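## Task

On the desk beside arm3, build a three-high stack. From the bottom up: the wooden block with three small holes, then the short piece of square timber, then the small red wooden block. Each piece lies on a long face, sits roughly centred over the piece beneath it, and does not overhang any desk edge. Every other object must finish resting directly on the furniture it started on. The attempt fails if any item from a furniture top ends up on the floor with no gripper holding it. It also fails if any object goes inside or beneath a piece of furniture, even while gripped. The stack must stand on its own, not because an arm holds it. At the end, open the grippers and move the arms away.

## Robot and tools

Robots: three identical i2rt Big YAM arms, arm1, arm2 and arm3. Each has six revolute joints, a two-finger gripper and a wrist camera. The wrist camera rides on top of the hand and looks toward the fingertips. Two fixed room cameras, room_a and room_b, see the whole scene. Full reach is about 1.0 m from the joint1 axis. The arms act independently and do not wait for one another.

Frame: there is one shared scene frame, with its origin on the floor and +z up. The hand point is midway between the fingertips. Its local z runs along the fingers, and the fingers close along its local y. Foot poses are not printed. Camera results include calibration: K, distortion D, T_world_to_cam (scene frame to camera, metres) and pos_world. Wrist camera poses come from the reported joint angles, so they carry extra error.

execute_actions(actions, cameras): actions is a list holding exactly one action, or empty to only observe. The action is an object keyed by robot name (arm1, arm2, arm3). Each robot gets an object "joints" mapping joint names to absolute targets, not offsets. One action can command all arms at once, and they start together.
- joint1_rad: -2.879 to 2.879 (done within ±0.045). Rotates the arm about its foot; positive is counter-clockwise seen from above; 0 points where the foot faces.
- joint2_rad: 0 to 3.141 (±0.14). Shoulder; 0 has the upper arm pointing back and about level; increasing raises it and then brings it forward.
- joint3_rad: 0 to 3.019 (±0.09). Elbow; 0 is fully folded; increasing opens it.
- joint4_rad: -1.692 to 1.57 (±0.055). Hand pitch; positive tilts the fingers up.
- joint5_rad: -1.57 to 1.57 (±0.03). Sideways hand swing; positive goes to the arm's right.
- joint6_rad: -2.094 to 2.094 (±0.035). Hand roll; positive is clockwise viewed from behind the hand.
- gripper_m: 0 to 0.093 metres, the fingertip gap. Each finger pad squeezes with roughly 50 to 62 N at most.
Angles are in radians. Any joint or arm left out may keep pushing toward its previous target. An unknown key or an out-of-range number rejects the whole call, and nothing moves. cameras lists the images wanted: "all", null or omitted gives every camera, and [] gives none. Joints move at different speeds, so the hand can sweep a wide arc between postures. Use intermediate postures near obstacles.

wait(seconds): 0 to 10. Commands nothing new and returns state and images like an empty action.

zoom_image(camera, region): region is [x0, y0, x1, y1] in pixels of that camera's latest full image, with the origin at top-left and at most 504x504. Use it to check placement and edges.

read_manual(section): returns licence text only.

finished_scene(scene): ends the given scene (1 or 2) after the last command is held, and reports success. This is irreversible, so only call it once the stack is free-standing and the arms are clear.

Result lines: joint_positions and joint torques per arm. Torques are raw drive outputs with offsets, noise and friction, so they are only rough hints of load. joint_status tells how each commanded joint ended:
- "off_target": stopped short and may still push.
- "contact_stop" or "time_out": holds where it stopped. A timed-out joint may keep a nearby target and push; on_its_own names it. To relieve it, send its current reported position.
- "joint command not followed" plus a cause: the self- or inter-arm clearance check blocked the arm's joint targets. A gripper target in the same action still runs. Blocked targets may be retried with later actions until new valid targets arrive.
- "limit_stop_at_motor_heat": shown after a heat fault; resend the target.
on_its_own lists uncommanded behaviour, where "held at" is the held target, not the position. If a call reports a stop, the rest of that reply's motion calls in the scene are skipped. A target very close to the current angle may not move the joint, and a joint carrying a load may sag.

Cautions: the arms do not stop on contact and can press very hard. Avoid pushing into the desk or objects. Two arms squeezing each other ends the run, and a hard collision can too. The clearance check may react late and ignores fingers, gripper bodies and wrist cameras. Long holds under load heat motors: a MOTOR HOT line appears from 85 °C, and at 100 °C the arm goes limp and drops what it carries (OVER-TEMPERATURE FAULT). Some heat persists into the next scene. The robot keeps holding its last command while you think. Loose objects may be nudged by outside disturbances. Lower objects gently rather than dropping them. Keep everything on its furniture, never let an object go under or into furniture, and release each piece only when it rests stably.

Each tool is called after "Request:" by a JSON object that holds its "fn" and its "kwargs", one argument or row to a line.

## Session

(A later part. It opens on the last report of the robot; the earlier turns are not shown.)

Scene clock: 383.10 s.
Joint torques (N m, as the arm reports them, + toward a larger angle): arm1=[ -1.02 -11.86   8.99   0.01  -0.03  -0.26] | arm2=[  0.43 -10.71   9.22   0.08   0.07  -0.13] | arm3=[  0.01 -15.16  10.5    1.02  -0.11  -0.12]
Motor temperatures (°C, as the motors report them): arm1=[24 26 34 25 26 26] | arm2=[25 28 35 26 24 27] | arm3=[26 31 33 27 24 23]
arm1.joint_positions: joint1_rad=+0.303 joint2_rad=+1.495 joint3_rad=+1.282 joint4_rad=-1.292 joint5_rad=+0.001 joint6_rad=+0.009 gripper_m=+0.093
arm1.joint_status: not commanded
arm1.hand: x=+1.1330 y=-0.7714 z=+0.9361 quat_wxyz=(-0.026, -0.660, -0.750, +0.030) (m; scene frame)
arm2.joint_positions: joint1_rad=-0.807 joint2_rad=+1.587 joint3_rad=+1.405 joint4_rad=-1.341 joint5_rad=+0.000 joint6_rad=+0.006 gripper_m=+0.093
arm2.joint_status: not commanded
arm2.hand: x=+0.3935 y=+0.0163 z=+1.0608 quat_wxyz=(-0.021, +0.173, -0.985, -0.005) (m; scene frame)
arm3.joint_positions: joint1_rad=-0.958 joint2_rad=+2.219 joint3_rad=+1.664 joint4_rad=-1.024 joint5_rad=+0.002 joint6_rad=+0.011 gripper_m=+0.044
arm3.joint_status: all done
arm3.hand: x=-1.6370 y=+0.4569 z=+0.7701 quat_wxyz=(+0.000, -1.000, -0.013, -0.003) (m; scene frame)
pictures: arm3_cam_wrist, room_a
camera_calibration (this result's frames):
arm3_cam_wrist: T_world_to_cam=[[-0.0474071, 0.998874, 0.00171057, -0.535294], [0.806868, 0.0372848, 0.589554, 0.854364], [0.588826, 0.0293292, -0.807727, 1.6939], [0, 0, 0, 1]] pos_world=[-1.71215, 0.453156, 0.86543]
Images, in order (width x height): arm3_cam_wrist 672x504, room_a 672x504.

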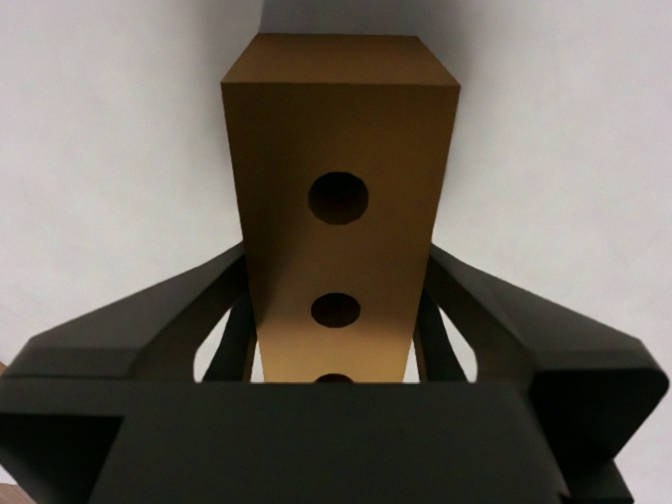

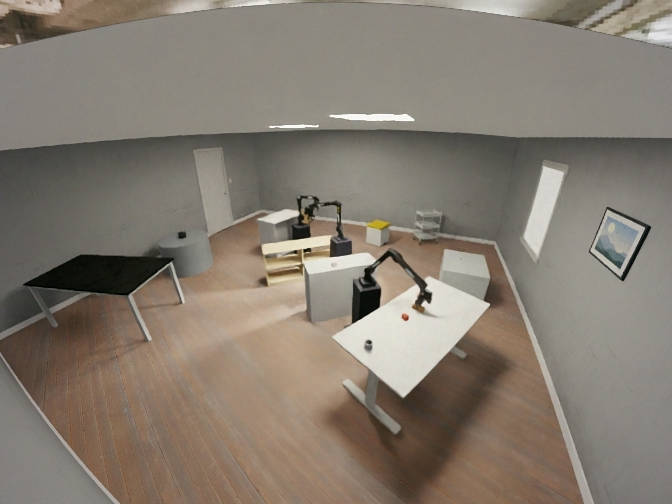

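Request:
{"fn": "execute_actions", "kwargs": {
  "actions": [
    {"arm3":{"joints":{"gripper_m":0.093}}}
  ],
  "cameras": []
}}

Request:
{"fn": "execute_actions", "kwargs": {
  "actions": [
    {"arm3":{"joints":{"joint2_rad":2.07,"joint4_rad":-1.18}}}
  ],
  "cameras": ["arm3_cam_wrist"]
}}

Request:
{"fn": "execute_actions", "kwargs": {
  "actions": [
    {"arm3":{"joints":{"joint1_rad":-0.612,"joint6_rad":-0.02}}}
  ],
  "cameras": ["arm3_cam_wrist"]
}}

Request:
{"fn": "execute_actions", "kwargs": {
  "actions": [
    {"arm3":{"joints":{"joint2_rad":2.205,"joint4_rad":-1.01}}}
  ],
  "cameras": ["arm3_cam_wrist"]
}}

Scene clock: 393.57 s.
Joint torques (N m, as the arm reports them, + toward a larger angle): arm1=[ -0.99 -11.85   8.99   0.02  -0.03  -0.26] | arm2=[  0.63 -10.69   9.19   0.02   0.08  -0.13] | arm3=[ -0.1  -15.59  10.54   1.01  -0.04  -0.12]
Motor temperatures (°C, as the motors report them): arm1=[24 27 34 25 26 26] | arm2=[25 28 35 26 24 27] | arm3=[26 31 33 27 24 23]
arm1.joint_positions: joint1_rad=+0.303 joint2_rad=+1.495 joint3_rad=+1.282 joint4_rad=-1.292 joint5_rad=+0.001 joint6_rad=+0.009 gripper_m=+0.093
arm1.joint_status: not commanded
arm1.hand: x=+1.1330 y=-0.7714 z=+0.9361 quat_wxyz=(-0.026, -0.660, -0.750, +0.030) (m; scene frame)
arm2.joint_positions: joint1_rad=-0.807 joint2_rad=+1.587 joint3_rad=+1.405 joint4_rad=-1.341 joint5_rad=+0.000 joint6_rad=+0.006 gripper_m=+0.093
arm2.joint_status: not commanded
arm2.hand: x=+0.3935 y=+0.0163 z=+1.0608 quat_wxyz=(-0.021, +0.173, -0.985, -0.005) (m; scene frame)
arm3.joint_positions: joint1_rad=-0.958 joint2_rad=+2.222 joint3_rad=+1.664 joint4_rad=-1.024 joint5_rad=+0.002 joint6_rad=+0.010 gripper_m=+0.093
arm3.joint_status: all done
arm3.hand: x=-1.6364 y=+0.4570 z=+0.7682 quat_wxyz=(+0.000, -1.000, -0.013, -0.004) (m; scene frame)
pictures: none
No camera images: the call's "cameras" was empty. Leave "cameras" out to get every camera's image.

Scene clock: 395.00 s.
Joint torques (N m, as the arm reports them, + toward a larger angle): arm1=[ -1.02 -11.85   9.    -0.01  -0.03  -0.26] | arm2=[  0.58 -10.78   9.2    0.11   0.08  -0.14] | arm3=[ -0.07 -16.13  11.1    0.24  -0.03  -0.12]
Motor temperatures (°C, as the motors report them): arm1=[24 27 34 25 26 26] | arm2=[25 28 35 26 24 27] | arm3=[26 31 33 27 24 23]
arm1.joint_positions: joint1_rad=+0.303 joint2_rad=+1.495 joint3_rad=+1.282 joint4_rad=-1.292 joint5_rad=+0.001 joint6_rad=+0.009 gripper_m=+0.093
arm1.joint_status: not commanded
arm1.hand: x=+1.1330 y=-0.7714 z=+0.9361 quat_wxyz=(-0.026, -0.660, -0.750, +0.030) (m; scene frame)
arm2.joint_positions: joint1_rad=-0.807 joint2_rad=+1.587 joint3_rad=+1.405 joint4_rad=-1.341 joint5_rad=+0.000 joint6_rad=+0.006 gripper_m=+0.093
arm2.joint_status: not commanded
arm2.hand: x=+0.3935 y=+0.0163 z=+1.0608 quat_wxyz=(-0.021, +0.173, -0.985, -0.005) (m; scene frame)
arm3.joint_positions: joint1_rad=-0.958 joint2_rad=+2.075 joint3_rad=+1.664 joint4_rad=-1.169 joint5_rad=+0.002 joint6_rad=+0.010 gripper_m=+0.093
arm3.joint_status: all done
arm3.hand: x=-1.6217 y=+0.4577 z=+0.8562 quat_wxyz=(+0.000, -1.000, -0.013, -0.003) (m; scene frame)
pictures: arm3_cam_wrist
camera_calibration (this result's frames):
arm3_cam_wrist: T_world_to_cam=[[-0.0477922, 0.998856, 0.00169546, -0.536035], [0.806179, 0.0375709, 0.590478, 0.789168], [0.589739, 0.0295871, -0.807052, 1.75528], [0, 0, 0, 1]] pos_world=[-1.69699, 0.453838, 0.951528]
Images, in order (width x height): arm3_cam_wrist 672x504.

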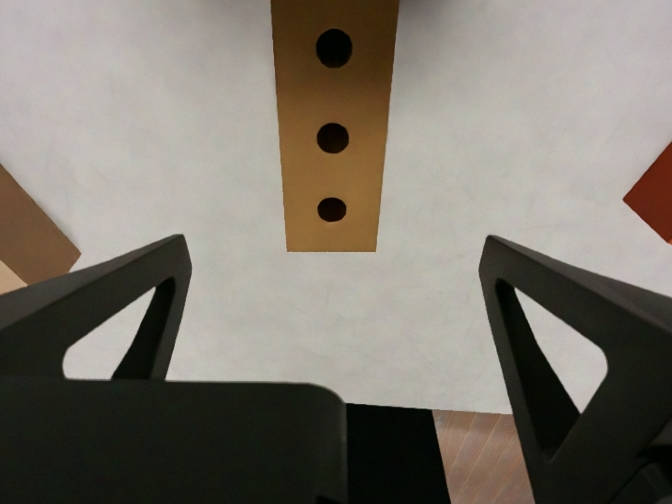

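Scene clock: 396.43 s.
Joint torques (N m, as the arm reports them, + toward a larger angle): arm1=[ -1.08 -11.89   8.99   0.01  -0.02  -0.26] | arm2=[  0.45 -10.76   9.2    0.07   0.1   -0.13] | arm3=[  0.12 -16.19  11.2    0.23   0.09  -0.11]
Motor temperatures (°C, as the motors report them): arm1=[24 27 34 25 26 26] | arm2=[25 28 35 26 24 27] | arm3=[26 31 33 27 24 23]
arm1.joint_positions: joint1_rad=+0.303 joint2_rad=+1.495 joint3_rad=+1.282 joint4_rad=-1.292 joint5_rad=+0.001 joint6_rad=+0.009 gripper_m=+0.093
arm1.joint_status: not commanded
arm1.hand: x=+1.1330 y=-0.7714 z=+0.9361 quat_wxyz=(-0.026, -0.660, -0.750, +0.030) (m; scene frame)
arm2.joint_positions: joint1_rad=-0.807 joint2_rad=+1.587 joint3_rad=+1.405 joint4_rad=-1.341 joint5_rad=+0.000 joint6_rad=+0.006 gripper_m=+0.093
arm2.joint_status: not commanded
arm2.hand: x=+0.3935 y=+0.0163 z=+1.0608 quat_wxyz=(-0.021, +0.173, -0.985, -0.005) (m; scene frame)
arm3.joint_positions: joint1_rad=-0.616 joint2_rad=+2.075 joint3_rad=+1.664 joint4_rad=-1.169 joint5_rad=-0.002 joint6_rad=-0.011 gripper_m=+0.093
arm3.joint_status: all done
arm3.hand: x=-1.5788 y=+0.2529 z=+0.8565 quat_wxyz=(-0.001, -0.981, -0.193, -0.003) (m; scene frame)
pictures: arm3_cam_wrist
camera_calibration (this result's frames):
arm3_cam_wrist: T_world_to_cam=[[-0.399477, 0.916742, -0.00159714, -0.861152], [0.739784, 0.323394, 0.59003, 0.585356], [0.541422, 0.234522, -0.80738, 1.60842], [0, 0, 0, 1]] pos_world=[-1.64788, 0.222944, 0.951853]
Images, in order (width x height): arm3_cam_wrist 672x504.

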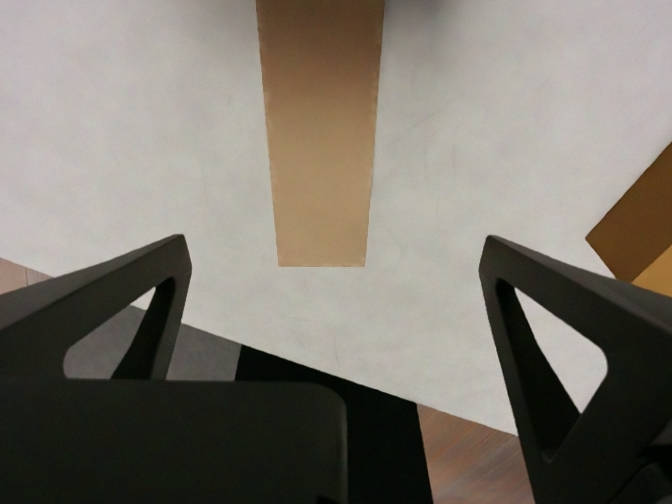

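Scene clock: 397.87 s.
Joint torques (N m, as the arm reports them, + toward a larger angle): arm1=[ -1.08 -11.9    8.99   0.01  -0.03  -0.26] | arm2=[  0.57 -10.72   9.21   0.04   0.08  -0.14] | arm3=[ -0.5  -17.27  10.37   1.14   0.1   -0.11]
Motor temperatures (°C, as the motors report them): arm1=[24 27 35 25 26 26] | arm2=[25 28 35 26 24 27] | arm3=[26 31 33 27 24 23]
arm1.joint_positions: joint1_rad=+0.303 joint2_rad=+1.495 joint3_rad=+1.282 joint4_rad=-1.292 joint5_rad=+0.001 joint6_rad=+0.009 gripper_m=+0.093
arm1.joint_status: not commanded
arm1.hand: x=+1.1330 y=-0.7714 z=+0.9361 quat_wxyz=(-0.026, -0.660, -0.750, +0.030) (m; scene frame)
arm2.joint_positions: joint1_rad=-0.807 joint2_rad=+1.587 joint3_rad=+1.405 joint4_rad=-1.341 joint5_rad=+0.000 joint6_rad=+0.006 gripper_m=+0.093
arm2.joint_status: not commanded
arm2.hand: x=+0.3935 y=+0.0163 z=+1.0608 quat_wxyz=(-0.021, +0.173, -0.985, -0.005) (m; scene frame)
arm3.joint_positions: joint1_rad=-0.616 joint2_rad=+2.221 joint3_rad=+1.664 joint4_rad=-1.023 joint5_rad=-0.002 joint6_rad=-0.011 gripper_m=+0.093
arm3.joint_status: all done
arm3.hand: x=-1.5928 y=+0.2473 z=+0.7687 quat_wxyz=(-0.001, -0.981, -0.193, -0.003) (m; scene frame)
pictures: arm3_cam_wrist
camera_calibration (this result's frames):
arm3_cam_wrist: T_world_to_cam=[[-0.399477, 0.916742, -0.00160949, -0.8617], [0.739575, 0.323311, 0.590338, 0.648804], [0.541708, 0.234636, -0.807155, 1.5467], [0, 0, 0, 1]] pos_world=[-1.66193, 0.217279, 0.864028]
Images, in order (width x height): arm3_cam_wrist 672x504.

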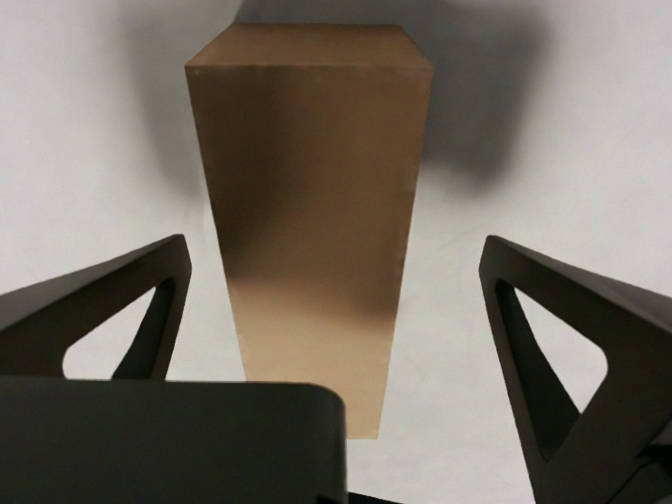

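Request:
{"fn": "execute_actions", "kwargs": {
  "actions": [
    {"arm3":{"joints":{"gripper_m":0.02}}}
  ],
  "cameras": []
}}

Request:
{"fn": "execute_actions", "kwargs": {
  "actions": [
    {"arm3":{"joints":{"joint2_rad":2.05,"joint3_rad":1.73,"joint4_rad":-1.22}}}
  ],
  "cameras": []
}}

Request:
{"fn": "execute_actions", "kwargs": {
  "actions": [
    {"arm3":{"joints":{"joint1_rad":-0.952,"joint6_rad":0.02}}}
  ],
  "cameras": []
}}

Request:
{"fn": "execute_actions", "kwargs": {
  "actions": [
    {"arm3":{"joints":{"joint2_rad":2.135,"joint4_rad":-1.10}}}
  ],
  "cameras": ["arm3_cam_wrist","room_a"]
}}

Scene clock: 410.10 s.
Joint torques (N m, as the arm reports them, + toward a larger angle): arm1=[ -1.06 -11.89   8.99   0.    -0.02  -0.26] | arm2=[  0.51 -10.71   9.18   0.08   0.08  -0.13] | arm3=[ -0.78 -18.09  10.55   1.14   0.1   -0.11]
Motor temperatures (°C, as the motors report them): arm1=[24 27 35 25 26 26] | arm2=[25 27 36 26 24 27] | arm3=[26 31 33 27 24 23]
arm1.joint_positions: joint1_rad=+0.303 joint2_rad=+1.495 joint3_rad=+1.282 joint4_rad=-1.292 joint5_rad=+0.001 joint6_rad=+0.009 gripper_m=+0.093
arm1.joint_status: not commanded
arm1.hand: x=+1.1330 y=-0.7714 z=+0.9361 quat_wxyz=(-0.026, -0.660, -0.750, +0.030) (m; scene frame)
arm2.joint_positions: joint1_rad=-0.807 joint2_rad=+1.587 joint3_rad=+1.405 joint4_rad=-1.341 joint5_rad=+0.000 joint6_rad=+0.006 gripper_m=+0.093
arm2.joint_status: not commanded
arm2.hand: x=+0.3935 y=+0.0163 z=+1.0608 quat_wxyz=(-0.021, +0.173, -0.985, -0.005) (m; scene frame)
arm3.joint_positions: joint1_rad=-0.616 joint2_rad=+2.221 joint3_rad=+1.664 joint4_rad=-1.023 joint5_rad=-0.002 joint6_rad=-0.011 gripper_m=+0.045
arm3.joint_status: gripper_m off_target (ended at +0.045, target +0.020)
arm3.hand: x=-1.5929 y=+0.2473 z=+0.7687 quat_wxyz=(-0.001, -0.981, -0.193, -0.003) (m; scene frame)
pictures: none
No camera images: the call's "cameras" was empty. Leave "cameras" out to get every camera's image.

Scene clock: 411.53 s.
Joint torques (N m, as the arm reports them, + toward a larger angle): arm1=[ -1.03 -11.9    9.    -0.01  -0.02  -0.25] | arm2=[  0.51 -10.65   9.24   0.06   0.08  -0.13] | arm3=[ -0.54 -17.04  11.89   0.21   0.09  -0.1 ]
Motor temperatures (°C, as the motors report them): arm1=[24 27 35 25 26 26] | arm2=[25 27 36 26 24 27] | arm3=[26 31 33 27 24 23]
arm1.joint_positions: joint1_rad=+0.303 joint2_rad=+1.495 joint3_rad=+1.282 joint4_rad=-1.292 joint5_rad=+0.001 joint6_rad=+0.009 gripper_m=+0.093
arm1.joint_status: not commanded
arm1.hand: x=+1.1330 y=-0.7714 z=+0.9361 quat_wxyz=(-0.026, -0.660, -0.750, +0.030) (m; scene frame)
arm2.joint_positions: joint1_rad=-0.807 joint2_rad=+1.587 joint3_rad=+1.405 joint4_rad=-1.341 joint5_rad=+0.000 joint6_rad=+0.006 gripper_m=+0.093
arm2.joint_status: not commanded
arm2.hand: x=+0.3935 y=+0.0163 z=+1.0608 quat_wxyz=(-0.021, +0.173, -0.985, -0.005) (m; scene frame)
arm3.joint_positions: joint1_rad=-0.616 joint2_rad=+2.064 joint3_rad=+1.687 joint4_rad=-1.209 joint5_rad=-0.002 joint6_rad=-0.011 gripper_m=+0.045
arm3.joint_status: all done
arm3.hand: x=-1.5791 y=+0.2528 z=+0.8718 quat_wxyz=(+0.000, -0.981, -0.193, -0.006) (m; scene frame)
pictures: none
No camera images: the call's "cameras" was empty. Leave "cameras" out to get every camera's image.

Scene clock: 413.00 s.
Joint torques (N m, as the arm reports them, + toward a larger angle): arm1=[ -1.1  -11.91   8.99   0.01  -0.03  -0.26] | arm2=[  0.46 -10.6    9.13   0.08   0.09  -0.14] | arm3=[ -1.44 -16.53  11.8    0.21  -0.01   0.09]
Motor temperatures (°C, as the motors report them): arm1=[24 27 35 25 26 26] | arm2=[25 27 36 26 24 27] | arm3=[26 31 34 27 24 23]
arm1.joint_positions: joint1_rad=+0.303 joint2_rad=+1.495 joint3_rad=+1.282 joint4_rad=-1.292 joint5_rad=+0.001 joint6_rad=+0.009 gripper_m=+0.093
arm1.joint_status: not commanded
arm1.hand: x=+1.1330 y=-0.7714 z=+0.9361 quat_wxyz=(-0.026, -0.660, -0.750, +0.030) (m; scene frame)
arm2.joint_positions: joint1_rad=-0.807 joint2_rad=+1.587 joint3_rad=+1.405 joint4_rad=-1.341 joint5_rad=+0.000 joint6_rad=+0.006 gripper_m=+0.093
arm2.joint_status: not commanded
arm2.hand: x=+0.3935 y=+0.0163 z=+1.0608 quat_wxyz=(-0.021, +0.173, -0.985, -0.005) (m; scene frame)
arm3.joint_positions: joint1_rad=-0.946 joint2_rad=+2.064 joint3_rad=+1.687 joint4_rad=-1.209 joint5_rad=+0.001 joint6_rad=+0.010 gripper_m=+0.045
arm3.joint_status: all done
arm3.hand: x=-1.6217 y=+0.4499 z=+0.8715 quat_wxyz=(+0.000, -1.000, -0.019, -0.006) (m; scene frame)
pictures: none
No camera images: the call's "cameras" was empty. Leave "cameras" out to get every camera's image.

Scene clock: 414.00 s.
Joint torques (N m, as the arm reports them, + toward a larger angle): arm1=[ -1.04 -11.91   8.99   0.    -0.02  -0.26] | arm2=[  0.45 -10.58   9.19   0.07   0.09  -0.12] | arm3=[ -1.46 -17.82  11.57   1.18   0.01   0.09]
Motor temperatures (°C, as the motors report them): arm1=[24 27 35 25 26 26] | arm2=[25 27 36 26 24 27] | arm3=[26 31 34 27 24 23]
arm1.joint_positions: joint1_rad=+0.303 joint2_rad=+1.495 joint3_rad=+1.282 joint4_rad=-1.292 joint5_rad=+0.001 joint6_rad=+0.009 gripper_m=+0.093
arm1.joint_status: not commanded
arm1.hand: x=+1.1330 y=-0.7714 z=+0.9361 quat_wxyz=(-0.026, -0.660, -0.750, +0.030) (m; scene frame)
arm2.joint_positions: joint1_rad=-0.807 joint2_rad=+1.587 joint3_rad=+1.405 joint4_rad=-1.341 joint5_rad=+0.000 joint6_rad=+0.006 gripper_m=+0.093
arm2.joint_status: not commanded
arm2.hand: x=+0.3935 y=+0.0163 z=+1.0608 quat_wxyz=(-0.021, +0.173, -0.985, -0.005) (m; scene frame)
arm3.joint_positions: joint1_rad=-0.946 joint2_rad=+2.145 joint3_rad=+1.687 joint4_rad=-1.113 joint5_rad=+0.001 joint6_rad=+0.010 gripper_m=+0.045
arm3.joint_status: all done
arm3.hand: x=-1.6365 y=+0.4491 z=+0.8227 quat_wxyz=(-0.001, -1.000, -0.019, +0.002) (m; scene frame)
pictures: arm3_cam_wrist, room_a
camera_calibration (this result's frames):
arm3_cam_wrist: T_world_to_cam=[[-0.0603328, 0.998178, 0.000313376, -0.547252], [0.811201, 0.0488484, 0.582724, 0.830741], [0.581647, 0.0354116, -0.81267, 1.726], [0, 0, 0, 1]] pos_world=[-1.71084, 0.444555, 0.918747]
Images, in order (width x height): arm3_cam_wrist 672x504, room_a 672x504.

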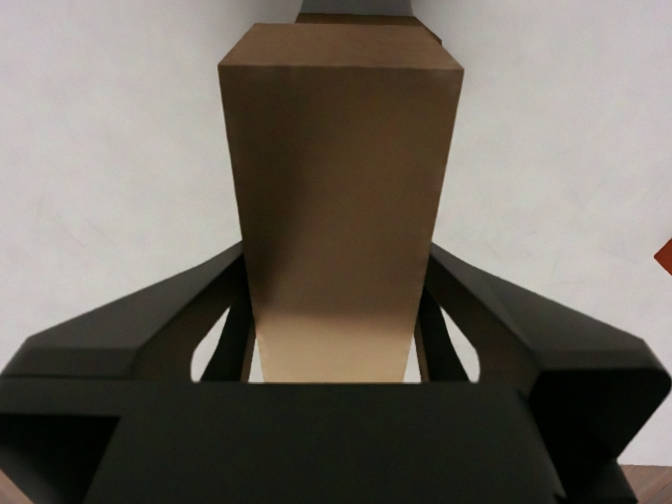

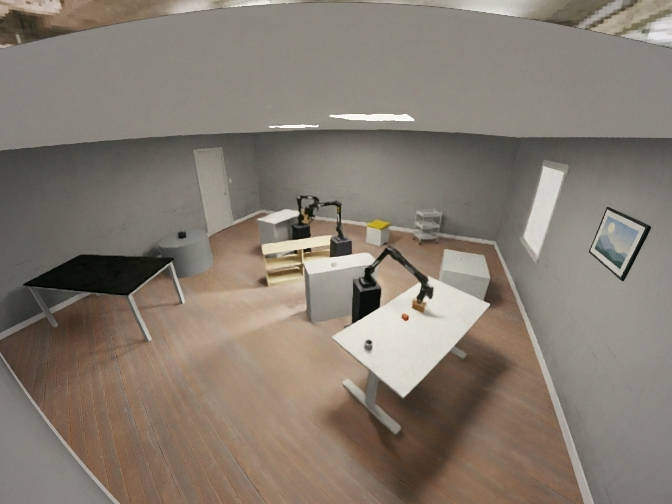

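Request:
{"fn": "execute_actions", "kwargs": {
  "actions": [
    {"arm3":{"joints":{"joint1_rad":-0.97}}}
  ],
  "cameras": []
}}

Request:
{"fn": "execute_actions", "kwargs": {
  "actions": [
    {"arm3":{"joints":{"joint2_rad":2.185}}}
  ],
  "cameras": ["arm3_cam_wrist"]
}}

Scene clock: 422.33 s.
Joint torques (N m, as the arm reports them, + toward a larger angle): arm1=[ -1.04 -11.93   9.     0.01  -0.03  -0.26] | arm2=[  0.41 -10.54   9.19   0.1    0.07  -0.13] | arm3=[ -1.66 -17.25  11.6    1.19   0.     0.09]
Motor temperatures (°C, as the motors report them): arm1=[24 27 35 25 26 26] | arm2=[25 27 36 26 24 27] | arm3=[26 31 34 27 24 23]
arm1.joint_positions: joint1_rad=+0.303 joint2_rad=+1.495 joint3_rad=+1.282 joint4_rad=-1.292 joint5_rad=+0.001 joint6_rad=+0.009 gripper_m=+0.093
arm1.joint_status: not commanded
arm1.hand: x=+1.1330 y=-0.7714 z=+0.9361 quat_wxyz=(-0.026, -0.660, -0.750, +0.030) (m; scene frame)
arm2.joint_positions: joint1_rad=-0.807 joint2_rad=+1.587 joint3_rad=+1.405 joint4_rad=-1.341 joint5_rad=+0.000 joint6_rad=+0.006 gripper_m=+0.093
arm2.joint_status: not commanded
arm2.hand: x=+0.3935 y=+0.0163 z=+1.0608 quat_wxyz=(-0.021, +0.173, -0.985, -0.005) (m; scene frame)
arm3.joint_positions: joint1_rad=-0.962 joint2_rad=+2.145 joint3_rad=+1.687 joint4_rad=-1.113 joint5_rad=+0.001 joint6_rad=+0.010 gripper_m=+0.045
arm3.joint_status: all done
arm3.hand: x=-1.6369 y=+0.4594 z=+0.8227 quat_wxyz=(-0.001, -1.000, -0.011, +0.002) (m; scene frame)
pictures: none
No camera images: the call's "cameras" was empty. Leave "cameras" out to get every camera's image.

Scene clock: 422.90 s.
Joint torques (N m, as the arm reports them, + toward a larger angle): arm1=[ -1.03 -11.85   8.99   0.    -0.02  -0.26] | arm2=[  0.55 -10.67   9.22  -0.01   0.09  -0.12] | arm3=[ -1.63 -14.55  11.37   1.08   0.02   0.09]
Motor temperatures (°C, as the motors report them): arm1=[24 27 35 25 26 26] | arm2=[25 27 36 26 24 27] | arm3=[26 31 34 27 24 23]
arm1.joint_positions: joint1_rad=+0.303 joint2_rad=+1.495 joint3_rad=+1.282 joint4_rad=-1.292 joint5_rad=+0.001 joint6_rad=+0.009 gripper_m=+0.093
arm1.joint_status: not commanded
arm1.hand: x=+1.1330 y=-0.7714 z=+0.9361 quat_wxyz=(-0.026, -0.660, -0.750, +0.030) (m; scene frame)
arm2.joint_positions: joint1_rad=-0.807 joint2_rad=+1.587 joint3_rad=+1.405 joint4_rad=-1.341 joint5_rad=+0.000 joint6_rad=+0.006 gripper_m=+0.093
arm2.joint_status: not commanded
arm2.hand: x=+0.3935 y=+0.0163 z=+1.0608 quat_wxyz=(-0.021, +0.173, -0.985, -0.005) (m; scene frame)
arm3.joint_positions: joint1_rad=-0.962 joint2_rad=+2.155 joint3_rad=+1.690 joint4_rad=-1.110 joint5_rad=+0.001 joint6_rad=+0.010 gripper_m=+0.045
arm3.joint_status: all done
arm3.hand: x=-1.6372 y=+0.4594 z=+0.8172 quat_wxyz=(+0.000, -1.000, -0.011, -0.001) (m; scene frame)
pictures: arm3_cam_wrist
camera_calibration (this result's frames):
arm3_cam_wrist: T_world_to_cam=[[-0.0439631, 0.999033, 0.000205188, -0.531039], [0.808752, 0.0354691, 0.587079, 0.83266], [0.586504, 0.0259758, -0.80953, 1.73125], [0, 0, 0, 1]] pos_world=[-1.71215, 0.456021, 0.912769]
Images, in order (width x height): arm3_cam_wrist 672x504.

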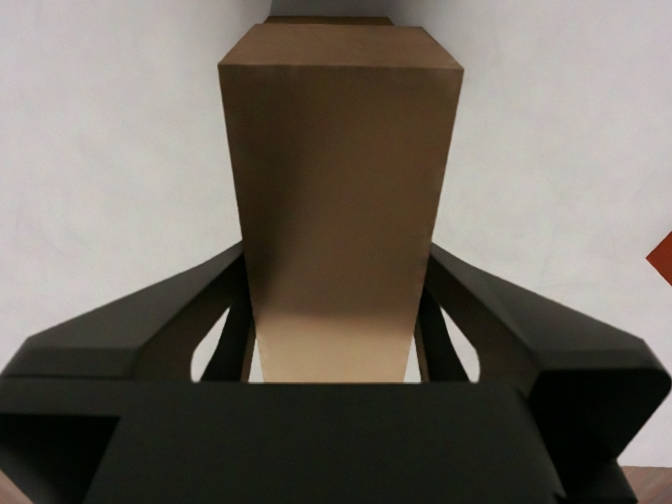

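Request:
{"fn": "execute_actions", "kwargs": {
  "actions": [
    {"arm3":{"joints":{"gripper_m":0.093}}}
  ],
  "cameras": ["arm3_cam_wrist"]
}}

Request:
{"fn": "execute_actions", "kwargs": {
  "actions": [
    {"arm3":{"joints":{"joint2_rad":2.05,"joint4_rad":-1.2}}}
  ],
  "cameras": []
}}

Request:
{"fn": "execute_actions", "kwargs": {
  "actions": [
    {"arm3":{"joints":{"joint1_rad":-1.308,"joint6_rad":-0.01}}}
  ],
  "cameras": ["arm3_cam_wrist"]
}}

Request:
{"fn": "execute_actions", "kwargs": {
  "actions": [
    {"arm3":{"joints":{"joint2_rad":2.2,"joint3_rad":1.68,"joint4_rad":-1.01}}}
  ],
  "cameras": ["arm3_cam_wrist"]
}}

Scene clock: 436.07 s.
Joint torques (N m, as the arm reports them, + toward a larger angle): arm1=[ -1.08 -11.86   8.99   0.01  -0.03  -0.26] | arm2=[  0.44 -10.71   9.28   0.12   0.08  -0.14] | arm3=[ -1.85 -15.12  11.29   1.05   0.01   0.09]
Motor temperatures (°C, as the motors report them): arm1=[24 27 35 25 26 26] | arm2=[25 27 36 26 24 27] | arm3=[26 31 34 27 24 23]
arm1.joint_positions: joint1_rad=+0.303 joint2_rad=+1.495 joint3_rad=+1.282 joint4_rad=-1.292 joint5_rad=+0.001 joint6_rad=+0.009 gripper_m=+0.093
arm1.joint_status: not commanded
arm1.hand: x=+1.1330 y=-0.7714 z=+0.9361 quat_wxyz=(-0.026, -0.660, -0.750, +0.030) (m; scene frame)
arm2.joint_positions: joint1_rad=-0.807 joint2_rad=+1.587 joint3_rad=+1.405 joint4_rad=-1.341 joint5_rad=+0.000 joint6_rad=+0.006 gripper_m=+0.093
arm2.joint_status: not commanded
arm2.hand: x=+0.3935 y=+0.0163 z=+1.0608 quat_wxyz=(-0.021, +0.173, -0.985, -0.005) (m; scene frame)
arm3.joint_positions: joint1_rad=-0.962 joint2_rad=+2.170 joint3_rad=+1.690 joint4_rad=-1.110 joint5_rad=+0.001 joint6_rad=+0.010 gripper_m=+0.093
arm3.joint_status: all done
arm3.hand: x=-1.6352 y=+0.4594 z=+0.8086 quat_wxyz=(+0.000, -1.000, -0.011, -0.008) (m; scene frame)
pictures: arm3_cam_wrist
camera_calibration (this result's frames):
arm3_cam_wrist: T_world_to_cam=[[-0.0436099, 0.999049, 0.0000448209, -0.530298], [0.800402, 0.0349119, 0.598446, 0.813464], [0.597875, 0.0261341, -0.801163, 1.73492], [0, 0, 0, 1]] pos_world=[-1.71149, 0.456053, 0.903162]
Images, in order (width x height): arm3_cam_wrist 672x504.

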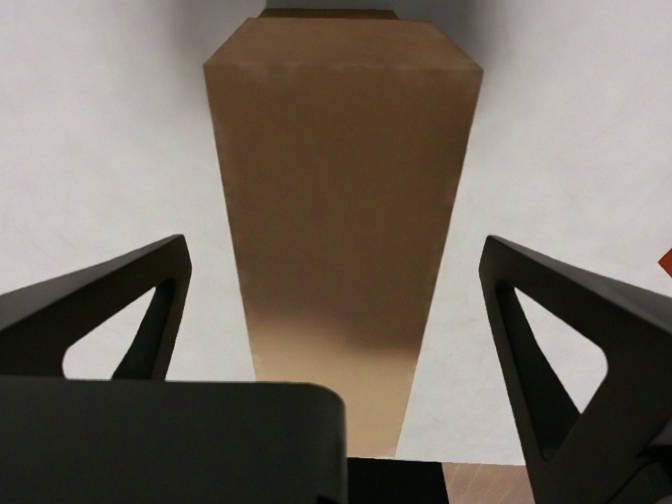

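Scene clock: 437.23 s.
Joint torques (N m, as the arm reports them, + toward a larger angle): arm1=[ -1.06 -11.91   9.     0.01  -0.03  -0.26] | arm2=[  0.59 -10.66   9.2    0.01   0.07  -0.12] | arm3=[ -1.67 -17.48  11.83   0.24   0.02   0.09]
Motor temperatures (°C, as the motors report them): arm1=[24 27 35 25 26 26] | arm2=[25 27 36 26 24 27] | arm3=[26 31 34 27 24 23]
arm1.joint_positions: joint1_rad=+0.303 joint2_rad=+1.495 joint3_rad=+1.282 joint4_rad=-1.292 joint5_rad=+0.001 joint6_rad=+0.009 gripper_m=+0.093
arm1.joint_status: not commanded
arm1.hand: x=+1.1330 y=-0.7714 z=+0.9361 quat_wxyz=(-0.026, -0.660, -0.750, +0.030) (m; scene frame)
arm2.joint_positions: joint1_rad=-0.807 joint2_rad=+1.587 joint3_rad=+1.405 joint4_rad=-1.341 joint5_rad=+0.000 joint6_rad=+0.006 gripper_m=+0.093
arm2.joint_status: not commanded
arm2.hand: x=+0.3935 y=+0.0163 z=+1.0608 quat_wxyz=(-0.021, +0.173, -0.985, -0.005) (m; scene frame)
arm3.joint_positions: joint1_rad=-0.962 joint2_rad=+2.066 joint3_rad=+1.690 joint4_rad=-1.189 joint5_rad=+0.001 joint6_rad=+0.010 gripper_m=+0.093
arm3.joint_status: all done
arm3.hand: x=-1.6278 y=+0.4598 z=+0.8708 quat_wxyz=(-0.001, -1.000, -0.011, +0.004) (m; scene frame)
pictures: none
No camera images: the call's "cameras" was empty. Leave "cameras" out to get every camera's image.

Scene clock: 438.67 s.
Joint torques (N m, as the arm reports them, + toward a larger angle): arm1=[ -1.1  -11.88   9.     0.    -0.03  -0.26] | arm2=[  0.77 -10.79   9.21   0.03   0.08  -0.13] | arm3=[ -1.09 -17.15  11.65   0.25  -0.02  -0.12]
Motor temperatures (°C, as the motors report them): arm1=[24 27 35 25 26 26] | arm2=[25 27 36 26 24 27] | arm3=[26 31 34 27 24 23]
arm1.joint_positions: joint1_rad=+0.303 joint2_rad=+1.495 joint3_rad=+1.282 joint4_rad=-1.292 joint5_rad=+0.001 joint6_rad=+0.009 gripper_m=+0.093
arm1.joint_status: not commanded
arm1.hand: x=+1.1330 y=-0.7714 z=+0.9361 quat_wxyz=(-0.026, -0.660, -0.750, +0.030) (m; scene frame)
arm2.joint_positions: joint1_rad=-0.807 joint2_rad=+1.587 joint3_rad=+1.405 joint4_rad=-1.341 joint5_rad=+0.000 joint6_rad=+0.006 gripper_m=+0.093
arm2.joint_status: not commanded
arm2.hand: x=+0.3935 y=+0.0163 z=+1.0608 quat_wxyz=(-0.021, +0.173, -0.985, -0.005) (m; scene frame)
arm3.joint_positions: joint1_rad=-1.304 joint2_rad=+2.066 joint3_rad=+1.690 joint4_rad=-1.189 joint5_rad=+0.002 joint6_rad=+0.001 gripper_m=+0.093
arm3.joint_status: all done
arm3.hand: x=-1.5986 y=+0.6679 z=+0.8704 quat_wxyz=(+0.000, -0.988, +0.154, +0.004) (m; scene frame)
pictures: arm3_cam_wrist
camera_calibration (this result's frames):
arm3_cam_wrist: T_world_to_cam=[[0.283971, 0.958833, 0.000353301, -0.186742], [0.781687, -0.23172, 0.579027, 0.904954], [0.555271, -0.164151, -0.815309, 1.82829], [0, 0, 0, 1]] pos_world=[-1.66956, 0.688866, 0.966691]
Images, in order (width x height): arm3_cam_wrist 672x504.

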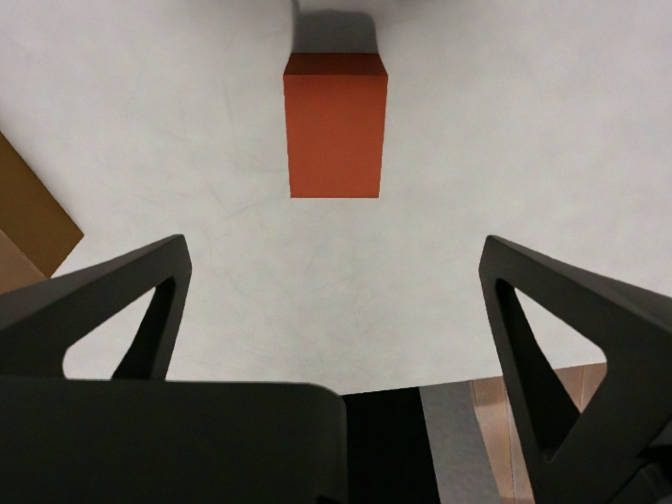

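Scene clock: 440.07 s.
Joint torques (N m, as the arm reports them, + toward a larger angle): arm1=[ -1.04 -11.9    9.     0.01  -0.03  -0.26] | arm2=[  0.55 -10.56   9.16   0.05   0.09  -0.12] | arm3=[ -1.27 -17.88   8.65   1.17  -0.02  -0.13]
Motor temperatures (°C, as the motors report them): arm1=[24 27 35 25 26 26] | arm2=[25 27 36 26 24 27] | arm3=[26 31 34 27 24 23]
arm1.joint_positions: joint1_rad=+0.303 joint2_rad=+1.495 joint3_rad=+1.282 joint4_rad=-1.292 joint5_rad=+0.001 joint6_rad=+0.009 gripper_m=+0.093
arm1.joint_status: not commanded
arm1.hand: x=+1.1330 y=-0.7714 z=+0.9361 quat_wxyz=(-0.026, -0.660, -0.750, +0.030) (m; scene frame)
arm2.joint_positions: joint1_rad=-0.807 joint2_rad=+1.587 joint3_rad=+1.405 joint4_rad=-1.341 joint5_rad=+0.000 joint6_rad=+0.006 gripper_m=+0.093
arm2.joint_status: not commanded
arm2.hand: x=+0.3935 y=+0.0163 z=+1.0608 quat_wxyz=(-0.021, +0.173, -0.985, -0.005) (m; scene frame)
arm3.joint_positions: joint1_rad=-1.304 joint2_rad=+2.216 joint3_rad=+1.666 joint4_rad=-1.023 joint5_rad=+0.002 joint6_rad=+0.001 gripper_m=+0.093
arm3.joint_status: all done
arm3.hand: x=-1.6091 y=+0.6710 z=+0.7720 quat_wxyz=(+0.000, -0.988, +0.154, +0.000) (m; scene frame)
pictures: arm3_cam_wrist
camera_calibration (this result's frames):
arm3_cam_wrist: T_world_to_cam=[[0.283951, 0.958839, 0.000198849, -0.186597], [0.777673, -0.230422, 0.584919, 0.958951], [0.560889, -0.165934, -0.811091, 1.76146], [0, 0, 0, 1]] pos_world=[-1.68075, 0.692166, 0.867835]
Images, in order (width x height): arm3_cam_wrist 672x504.

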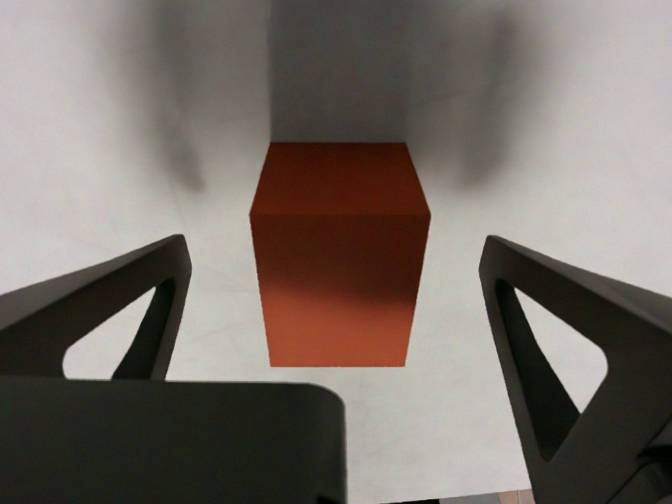

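Request:
{"fn": "execute_actions", "kwargs": {
  "actions": [
    {"arm3":{"joints":{"gripper_m":0.02}}}
  ],
  "cameras": []
}}

Request:
{"fn": "execute_actions", "kwargs": {
  "actions": [
    {"arm3":{"joints":{"joint2_rad":1.99,"joint3_rad":1.765,"joint4_rad":-1.3}}}
  ],
  "cameras": []
}}

Request:
{"fn": "execute_actions", "kwargs": {
  "actions": [
    {"arm3":{"joints":{"joint1_rad":-0.956,"joint6_rad":0.02}}}
  ],
  "cameras": []
}}

Request:
{"fn": "execute_actions", "kwargs": {
  "actions": [
    {"arm3":{"joints":{"joint2_rad":2.075,"joint4_rad":-1.19}}}
  ],
  "cameras": ["arm3_cam_wrist"]
}}

Scene clock: 455.43 s.
Joint torques (N m, as the arm reports them, + toward a larger angle): arm1=[ -1.03 -11.87   8.98   0.01  -0.02  -0.26] | arm2=[  0.72 -10.64   9.2    0.07   0.08  -0.13] | arm3=[ -1.29 -18.06   8.82   1.18  -0.01  -0.12]
Motor temperatures (°C, as the motors report them): arm1=[24 27 35 25 26 26] | arm2=[25 27 36 26 24 27] | arm3=[26 32 33 27 24 23]
arm1.joint_positions: joint1_rad=+0.303 joint2_rad=+1.495 joint3_rad=+1.282 joint4_rad=-1.292 joint5_rad=+0.001 joint6_rad=+0.009 gripper_m=+0.093
arm1.joint_status: not commanded
arm1.hand: x=+1.1330 y=-0.7714 z=+0.9361 quat_wxyz=(-0.026, -0.660, -0.750, +0.030) (m; scene frame)
arm2.joint_positions: joint1_rad=-0.807 joint2_rad=+1.587 joint3_rad=+1.405 joint4_rad=-1.341 joint5_rad=+0.000 joint6_rad=+0.006 gripper_m=+0.093
arm2.joint_status: not commanded
arm2.hand: x=+0.3935 y=+0.0163 z=+1.0608 quat_wxyz=(-0.021, +0.173, -0.985, -0.005) (m; scene frame)
arm3.joint_positions: joint1_rad=-1.304 joint2_rad=+2.216 joint3_rad=+1.666 joint4_rad=-1.023 joint5_rad=+0.002 joint6_rad=+0.000 gripper_m=+0.044
arm3.joint_status: gripper_m off_target (ended at +0.044, target +0.020)
arm3.hand: x=-1.6091 y=+0.6710 z=+0.7720 quat_wxyz=(+0.000, -0.988, +0.154, +0.000) (m; scene frame)
pictures: none
No camera images: the call's "cameras" was empty. Leave "cameras" out to get every camera's image.

Scene clock: 456.57 s.
Joint torques (N m, as the arm reports them, + toward a larger angle): arm1=[ -1.08 -11.88   8.99   0.    -0.03  -0.25] | arm2=[  0.58 -10.66   9.26   0.08   0.09  -0.13] | arm3=[ -1.26 -14.91  11.78   0.29  -0.02  -0.12]
Motor temperatures (°C, as the motors report them): arm1=[24 27 35 25 26 26] | arm2=[25 27 36 26 24 27] | arm3=[26 32 33 27 24 23]
arm1.joint_positions: joint1_rad=+0.303 joint2_rad=+1.495 joint3_rad=+1.282 joint4_rad=-1.292 joint5_rad=+0.001 joint6_rad=+0.009 gripper_m=+0.093
arm1.joint_status: not commanded
arm1.hand: x=+1.1330 y=-0.7714 z=+0.9361 quat_wxyz=(-0.026, -0.660, -0.750, +0.030) (m; scene frame)
arm2.joint_positions: joint1_rad=-0.807 joint2_rad=+1.587 joint3_rad=+1.405 joint4_rad=-1.341 joint5_rad=+0.000 joint6_rad=+0.006 gripper_m=+0.093
arm2.joint_status: not commanded
arm2.hand: x=+0.3935 y=+0.0163 z=+1.0608 quat_wxyz=(-0.021, +0.173, -0.985, -0.005) (m; scene frame)
arm3.joint_positions: joint1_rad=-1.304 joint2_rad=+1.986 joint3_rad=+1.732 joint4_rad=-1.288 joint5_rad=+0.002 joint6_rad=+0.000 gripper_m=+0.044
arm3.joint_status: all done
arm3.hand: x=-1.5939 y=+0.6666 z=+0.9333 quat_wxyz=(+0.002, -0.988, +0.154, +0.015) (m; scene frame)
pictures: none
No camera images: the call's "cameras" was empty. Leave "cameras" out to get every camera's image.

Scene clock: 458.03 s.
Joint torques (N m, as the arm reports them, + toward a larger angle): arm1=[ -1.04 -11.82   8.99   0.    -0.03  -0.26] | arm2=[  0.46 -10.69   9.18   0.02   0.09  -0.12] | arm3=[ -0.77 -15.38  11.48   0.29   0.08   0.1 ]
Motor temperatures (°C, as the motors report them): arm1=[24 27 35 25 26 26] | arm2=[25 27 36 26 24 27] | arm3=[26 32 34 27 24 23]
arm1.joint_positions: joint1_rad=+0.303 joint2_rad=+1.495 joint3_rad=+1.282 joint4_rad=-1.292 joint5_rad=+0.001 joint6_rad=+0.009 gripper_m=+0.093
arm1.joint_status: not commanded
arm1.hand: x=+1.1330 y=-0.7714 z=+0.9361 quat_wxyz=(-0.026, -0.660, -0.750, +0.030) (m; scene frame)
arm2.joint_positions: joint1_rad=-0.807 joint2_rad=+1.587 joint3_rad=+1.405 joint4_rad=-1.341 joint5_rad=+0.000 joint6_rad=+0.006 gripper_m=+0.093
arm2.joint_status: not commanded
arm2.hand: x=+0.3935 y=+0.0163 z=+1.0608 quat_wxyz=(-0.021, +0.173, -0.985, -0.005) (m; scene frame)
arm3.joint_positions: joint1_rad=-0.961 joint2_rad=+1.986 joint3_rad=+1.732 joint4_rad=-1.288 joint5_rad=-0.001 joint6_rad=+0.009 gripper_m=+0.044
arm3.joint_status: all done
arm3.hand: x=-1.6229 y=+0.4587 z=+0.9338 quat_wxyz=(-0.002, -1.000, -0.012, +0.016) (m; scene frame)
pictures: none
No camera images: the call's "cameras" was empty. Leave "cameras" out to get every camera's image.

Scene clock: 459.27 s.
Joint torques (N m, as the arm reports them, + toward a larger angle): arm1=[ -1.09 -11.86   8.99   0.01  -0.02  -0.26] | arm2=[  0.44 -10.59   9.21   0.01   0.09  -0.13] | arm3=[ -0.46 -17.26  11.18   1.2    0.08   0.09]
Motor temperatures (°C, as the motors report them): arm1=[24 27 35 25 26 26] | arm2=[25 27 36 26 24 27] | arm3=[26 32 34 27 24 23]
arm1.joint_positions: joint1_rad=+0.303 joint2_rad=+1.495 joint3_rad=+1.282 joint4_rad=-1.292 joint5_rad=+0.001 joint6_rad=+0.009 gripper_m=+0.093
arm1.joint_status: not commanded
arm1.hand: x=+1.1330 y=-0.7714 z=+0.9361 quat_wxyz=(-0.026, -0.660, -0.750, +0.030) (m; scene frame)
arm2.joint_positions: joint1_rad=-0.807 joint2_rad=+1.587 joint3_rad=+1.405 joint4_rad=-1.341 joint5_rad=+0.000 joint6_rad=+0.006 gripper_m=+0.093
arm2.joint_status: not commanded
arm2.hand: x=+0.3935 y=+0.0163 z=+1.0608 quat_wxyz=(-0.021, +0.173, -0.985, -0.005) (m; scene frame)
arm3.joint_positions: joint1_rad=-0.961 joint2_rad=+2.088 joint3_rad=+1.732 joint4_rad=-1.203 joint5_rad=-0.001 joint6_rad=+0.009 gripper_m=+0.044
arm3.joint_status: all done
arm3.hand: x=-1.6385 y=+0.4581 z=+0.8729 quat_wxyz=(-0.002, -1.000, -0.012, +0.007) (m; scene frame)
pictures: arm3_cam_wrist
camera_calibration (this result's frames):
arm3_cam_wrist: T_world_to_cam=[[-0.0462464, 0.998928, -0.00187038, -0.531698], [0.818361, 0.0389605, 0.573383, 0.827115], [0.572841, 0.0249863, -0.819285, 1.76377], [0, 0, 0, 1]] pos_world=[-1.71183, 0.454833, 0.969786]
Images, in order (width x height): arm3_cam_wrist 672x504.

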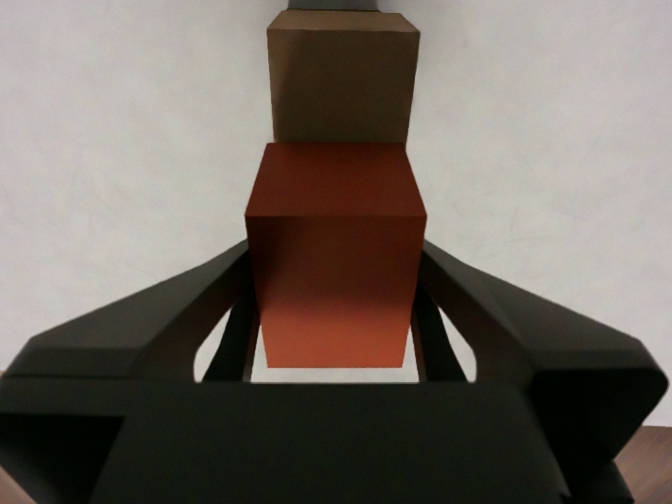

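Request:
{"fn": "execute_actions", "kwargs": {
  "actions": [
    {"arm3":{"joints":{"joint2_rad":2.13}}}
  ],
  "cameras": []
}}

Request:
{"fn": "execute_actions", "kwargs": {
  "actions": [
    {"arm3":{"joints":{"gripper_m":0.093}}}
  ],
  "cameras": ["arm3_cam_wrist"]
}}

Request:
{"fn": "execute_actions", "kwargs": {
  "actions": [
    {"arm3":{"joints":{"joint2_rad":1.8,"joint4_rad":-1.4}}}
  ],
  "cameras": ["arm3_cam_wrist","room_a"]
}}

Scene clock: 470.07 s.
Joint torques (N m, as the arm reports them, + toward a larger angle): arm1=[ -1.09 -11.82   9.01   0.    -0.02  -0.26] | arm2=[  0.48 -10.62   9.21   0.03   0.07  -0.13] | arm3=[ -0.15 -14.19  10.9    1.12   0.11   0.09]
Motor temperatures (°C, as the motors report them): arm1=[24 27 35 25 26 26] | arm2=[25 27 36 26 24 27] | arm3=[26 32 34 27 24 23]
arm1.joint_positions: joint1_rad=+0.303 joint2_rad=+1.495 joint3_rad=+1.282 joint4_rad=-1.292 joint5_rad=+0.001 joint6_rad=+0.009 gripper_m=+0.093
arm1.joint_status: not commanded
arm1.hand: x=+1.1330 y=-0.7714 z=+0.9361 quat_wxyz=(-0.026, -0.660, -0.750, +0.030) (m; scene frame)
arm2.joint_positions: joint1_rad=-0.807 joint2_rad=+1.587 joint3_rad=+1.405 joint4_rad=-1.341 joint5_rad=+0.000 joint6_rad=+0.006 gripper_m=+0.093
arm2.joint_status: not commanded
arm2.hand: x=+0.3935 y=+0.0163 z=+1.0608 quat_wxyz=(-0.021, +0.173, -0.985, -0.005) (m; scene frame)
arm3.joint_positions: joint1_rad=-0.961 joint2_rad=+2.099 joint3_rad=+1.733 joint4_rad=-1.200 joint5_rad=-0.001 joint6_rad=+0.010 gripper_m=+0.044
arm3.joint_status: all done
arm3.hand: x=-1.6387 y=+0.4578 z=+0.8664 quat_wxyz=(-0.002, -1.000, -0.012, +0.004) (m; scene frame)
pictures: none
No camera images: the call's "cameras" was empty. Leave "cameras" out to get every camera's image.

Scene clock: 470.80 s.
Joint torques (N m, as the arm reports them, + toward a larger angle): arm1=[ -1.11 -11.91   9.     0.    -0.03  -0.26] | arm2=[  0.45 -10.61   9.2    0.08   0.08  -0.13] | arm3=[ -0.56 -15.4   11.13   1.04   0.08   0.09]
Motor temperatures (°C, as the motors report them): arm1=[24 27 35 25 26 26] | arm2=[25 27 36 26 24 27] | arm3=[26 32 34 27 24 23]
arm1.joint_positions: joint1_rad=+0.303 joint2_rad=+1.495 joint3_rad=+1.282 joint4_rad=-1.292 joint5_rad=+0.001 joint6_rad=+0.009 gripper_m=+0.093
arm1.joint_status: not commanded
arm1.hand: x=+1.1330 y=-0.7714 z=+0.9361 quat_wxyz=(-0.026, -0.660, -0.750, +0.030) (m; scene frame)
arm2.joint_positions: joint1_rad=-0.807 joint2_rad=+1.587 joint3_rad=+1.405 joint4_rad=-1.341 joint5_rad=+0.000 joint6_rad=+0.006 gripper_m=+0.093
arm2.joint_status: not commanded
arm2.hand: x=+0.3935 y=+0.0163 z=+1.0608 quat_wxyz=(-0.021, +0.173, -0.985, -0.005) (m; scene frame)
arm3.joint_positions: joint1_rad=-0.961 joint2_rad=+2.116 joint3_rad=+1.733 joint4_rad=-1.200 joint5_rad=-0.001 joint6_rad=+0.010 gripper_m=+0.093
arm3.joint_status: all done
arm3.hand: x=-1.6373 y=+0.4581 z=+0.8565 quat_wxyz=(-0.002, -1.000, -0.012, -0.004) (m; scene frame)
pictures: arm3_cam_wrist
camera_calibration (this result's frames):
arm3_cam_wrist: T_world_to_cam=[[-0.0458615, 0.998945, -0.00215906, -0.530813], [0.804818, 0.0382293, 0.59229, 0.797535], [0.591748, 0.0254257, -0.805722, 1.7687], [0, 0, 0, 1]] pos_world=[-1.71284, 0.454794, 0.951567]
Images, in order (width x height): arm3_cam_wrist 672x504.

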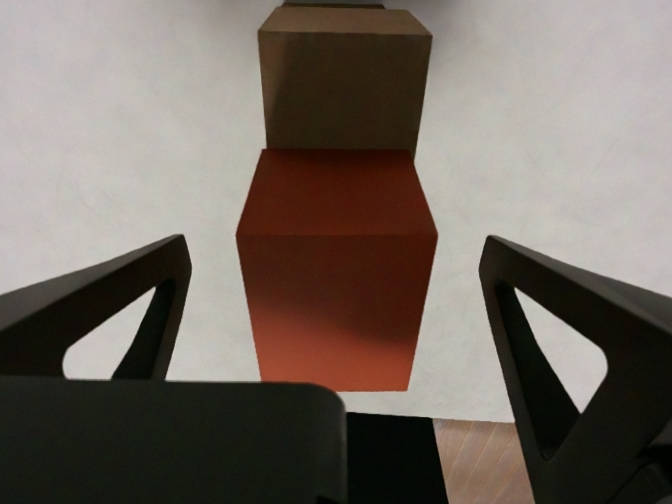

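Scene clock: 472.17 s.
Joint torques (N m, as the arm reports them, + toward a larger angle): arm1=[ -1.03 -11.88   8.99   0.    -0.03  -0.26] | arm2=[  0.55 -10.56   9.2    0.05   0.08  -0.12] | arm3=[ -0.46 -13.3   11.54   0.5    0.08   0.09]
Motor temperatures (°C, as the motors report them): arm1=[24 27 35 25 26 26] | arm2=[25 27 36 26 24 27] | arm3=[26 32 34 27 24 23]
arm1.joint_positions: joint1_rad=+0.303 joint2_rad=+1.495 joint3_rad=+1.282 joint4_rad=-1.292 joint5_rad=+0.001 joint6_rad=+0.009 gripper_m=+0.093
arm1.joint_status: not commanded
arm1.hand: x=+1.1330 y=-0.7714 z=+0.9361 quat_wxyz=(-0.026, -0.660, -0.750, +0.030) (m; scene frame)
arm2.joint_positions: joint1_rad=-0.807 joint2_rad=+1.587 joint3_rad=+1.405 joint4_rad=-1.341 joint5_rad=+0.000 joint6_rad=+0.006 gripper_m=+0.093
arm2.joint_status: not commanded
arm2.hand: x=+0.3935 y=+0.0163 z=+1.0608 quat_wxyz=(-0.021, +0.173, -0.985, -0.005) (m; scene frame)
arm3.joint_positions: joint1_rad=-0.961 joint2_rad=+1.792 joint3_rad=+1.740 joint4_rad=-1.389 joint5_rad=-0.001 joint6_rad=+0.010 gripper_m=+0.093
arm3.joint_status: all done
arm3.hand: x=-1.5934 y=+0.4599 z=+1.0474 quat_wxyz=(-0.003, -0.998, -0.012, +0.066) (m; scene frame)
pictures: arm3_cam_wrist, room_a
camera_calibration (this result's frames):
arm3_cam_wrist: T_world_to_cam=[[-0.0457835, 0.998951, -0.000440064, -0.531899], [0.880275, 0.0405527, 0.472727, 0.893464], [0.472249, 0.0212557, -0.881209, 1.78707], [0, 0, 0, 1]] pos_world=[-1.65479, 0.457123, 1.15219]
Images, in order (width x height): arm3_cam_wrist 672x504, room_a 672x504.

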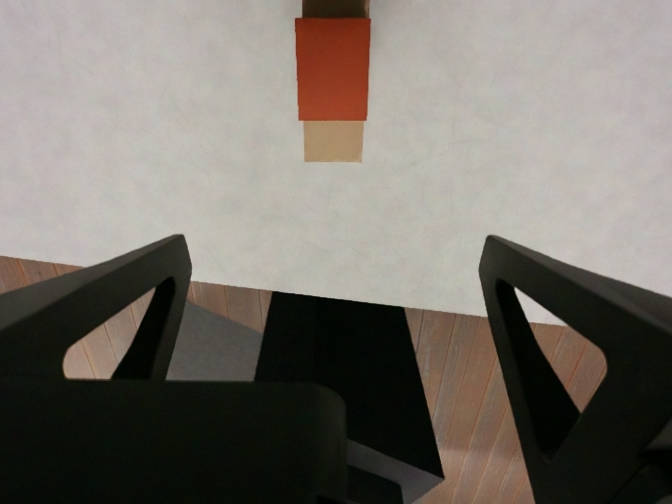

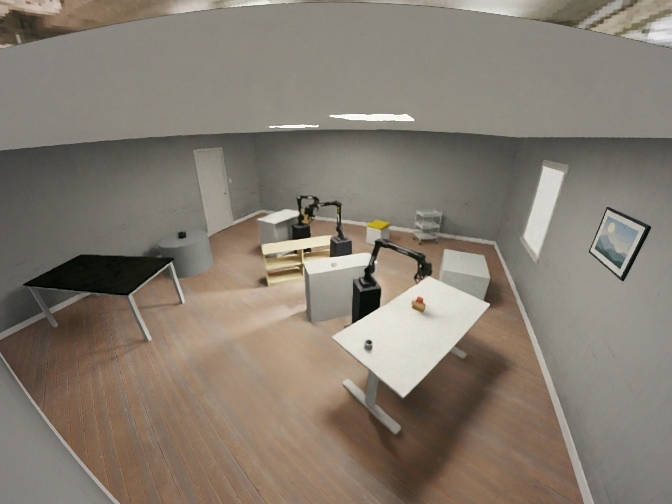

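Request:
{"fn": "finished_scene", "kwargs": {
  "scene": 1
}}

The scene is finished: the task was done.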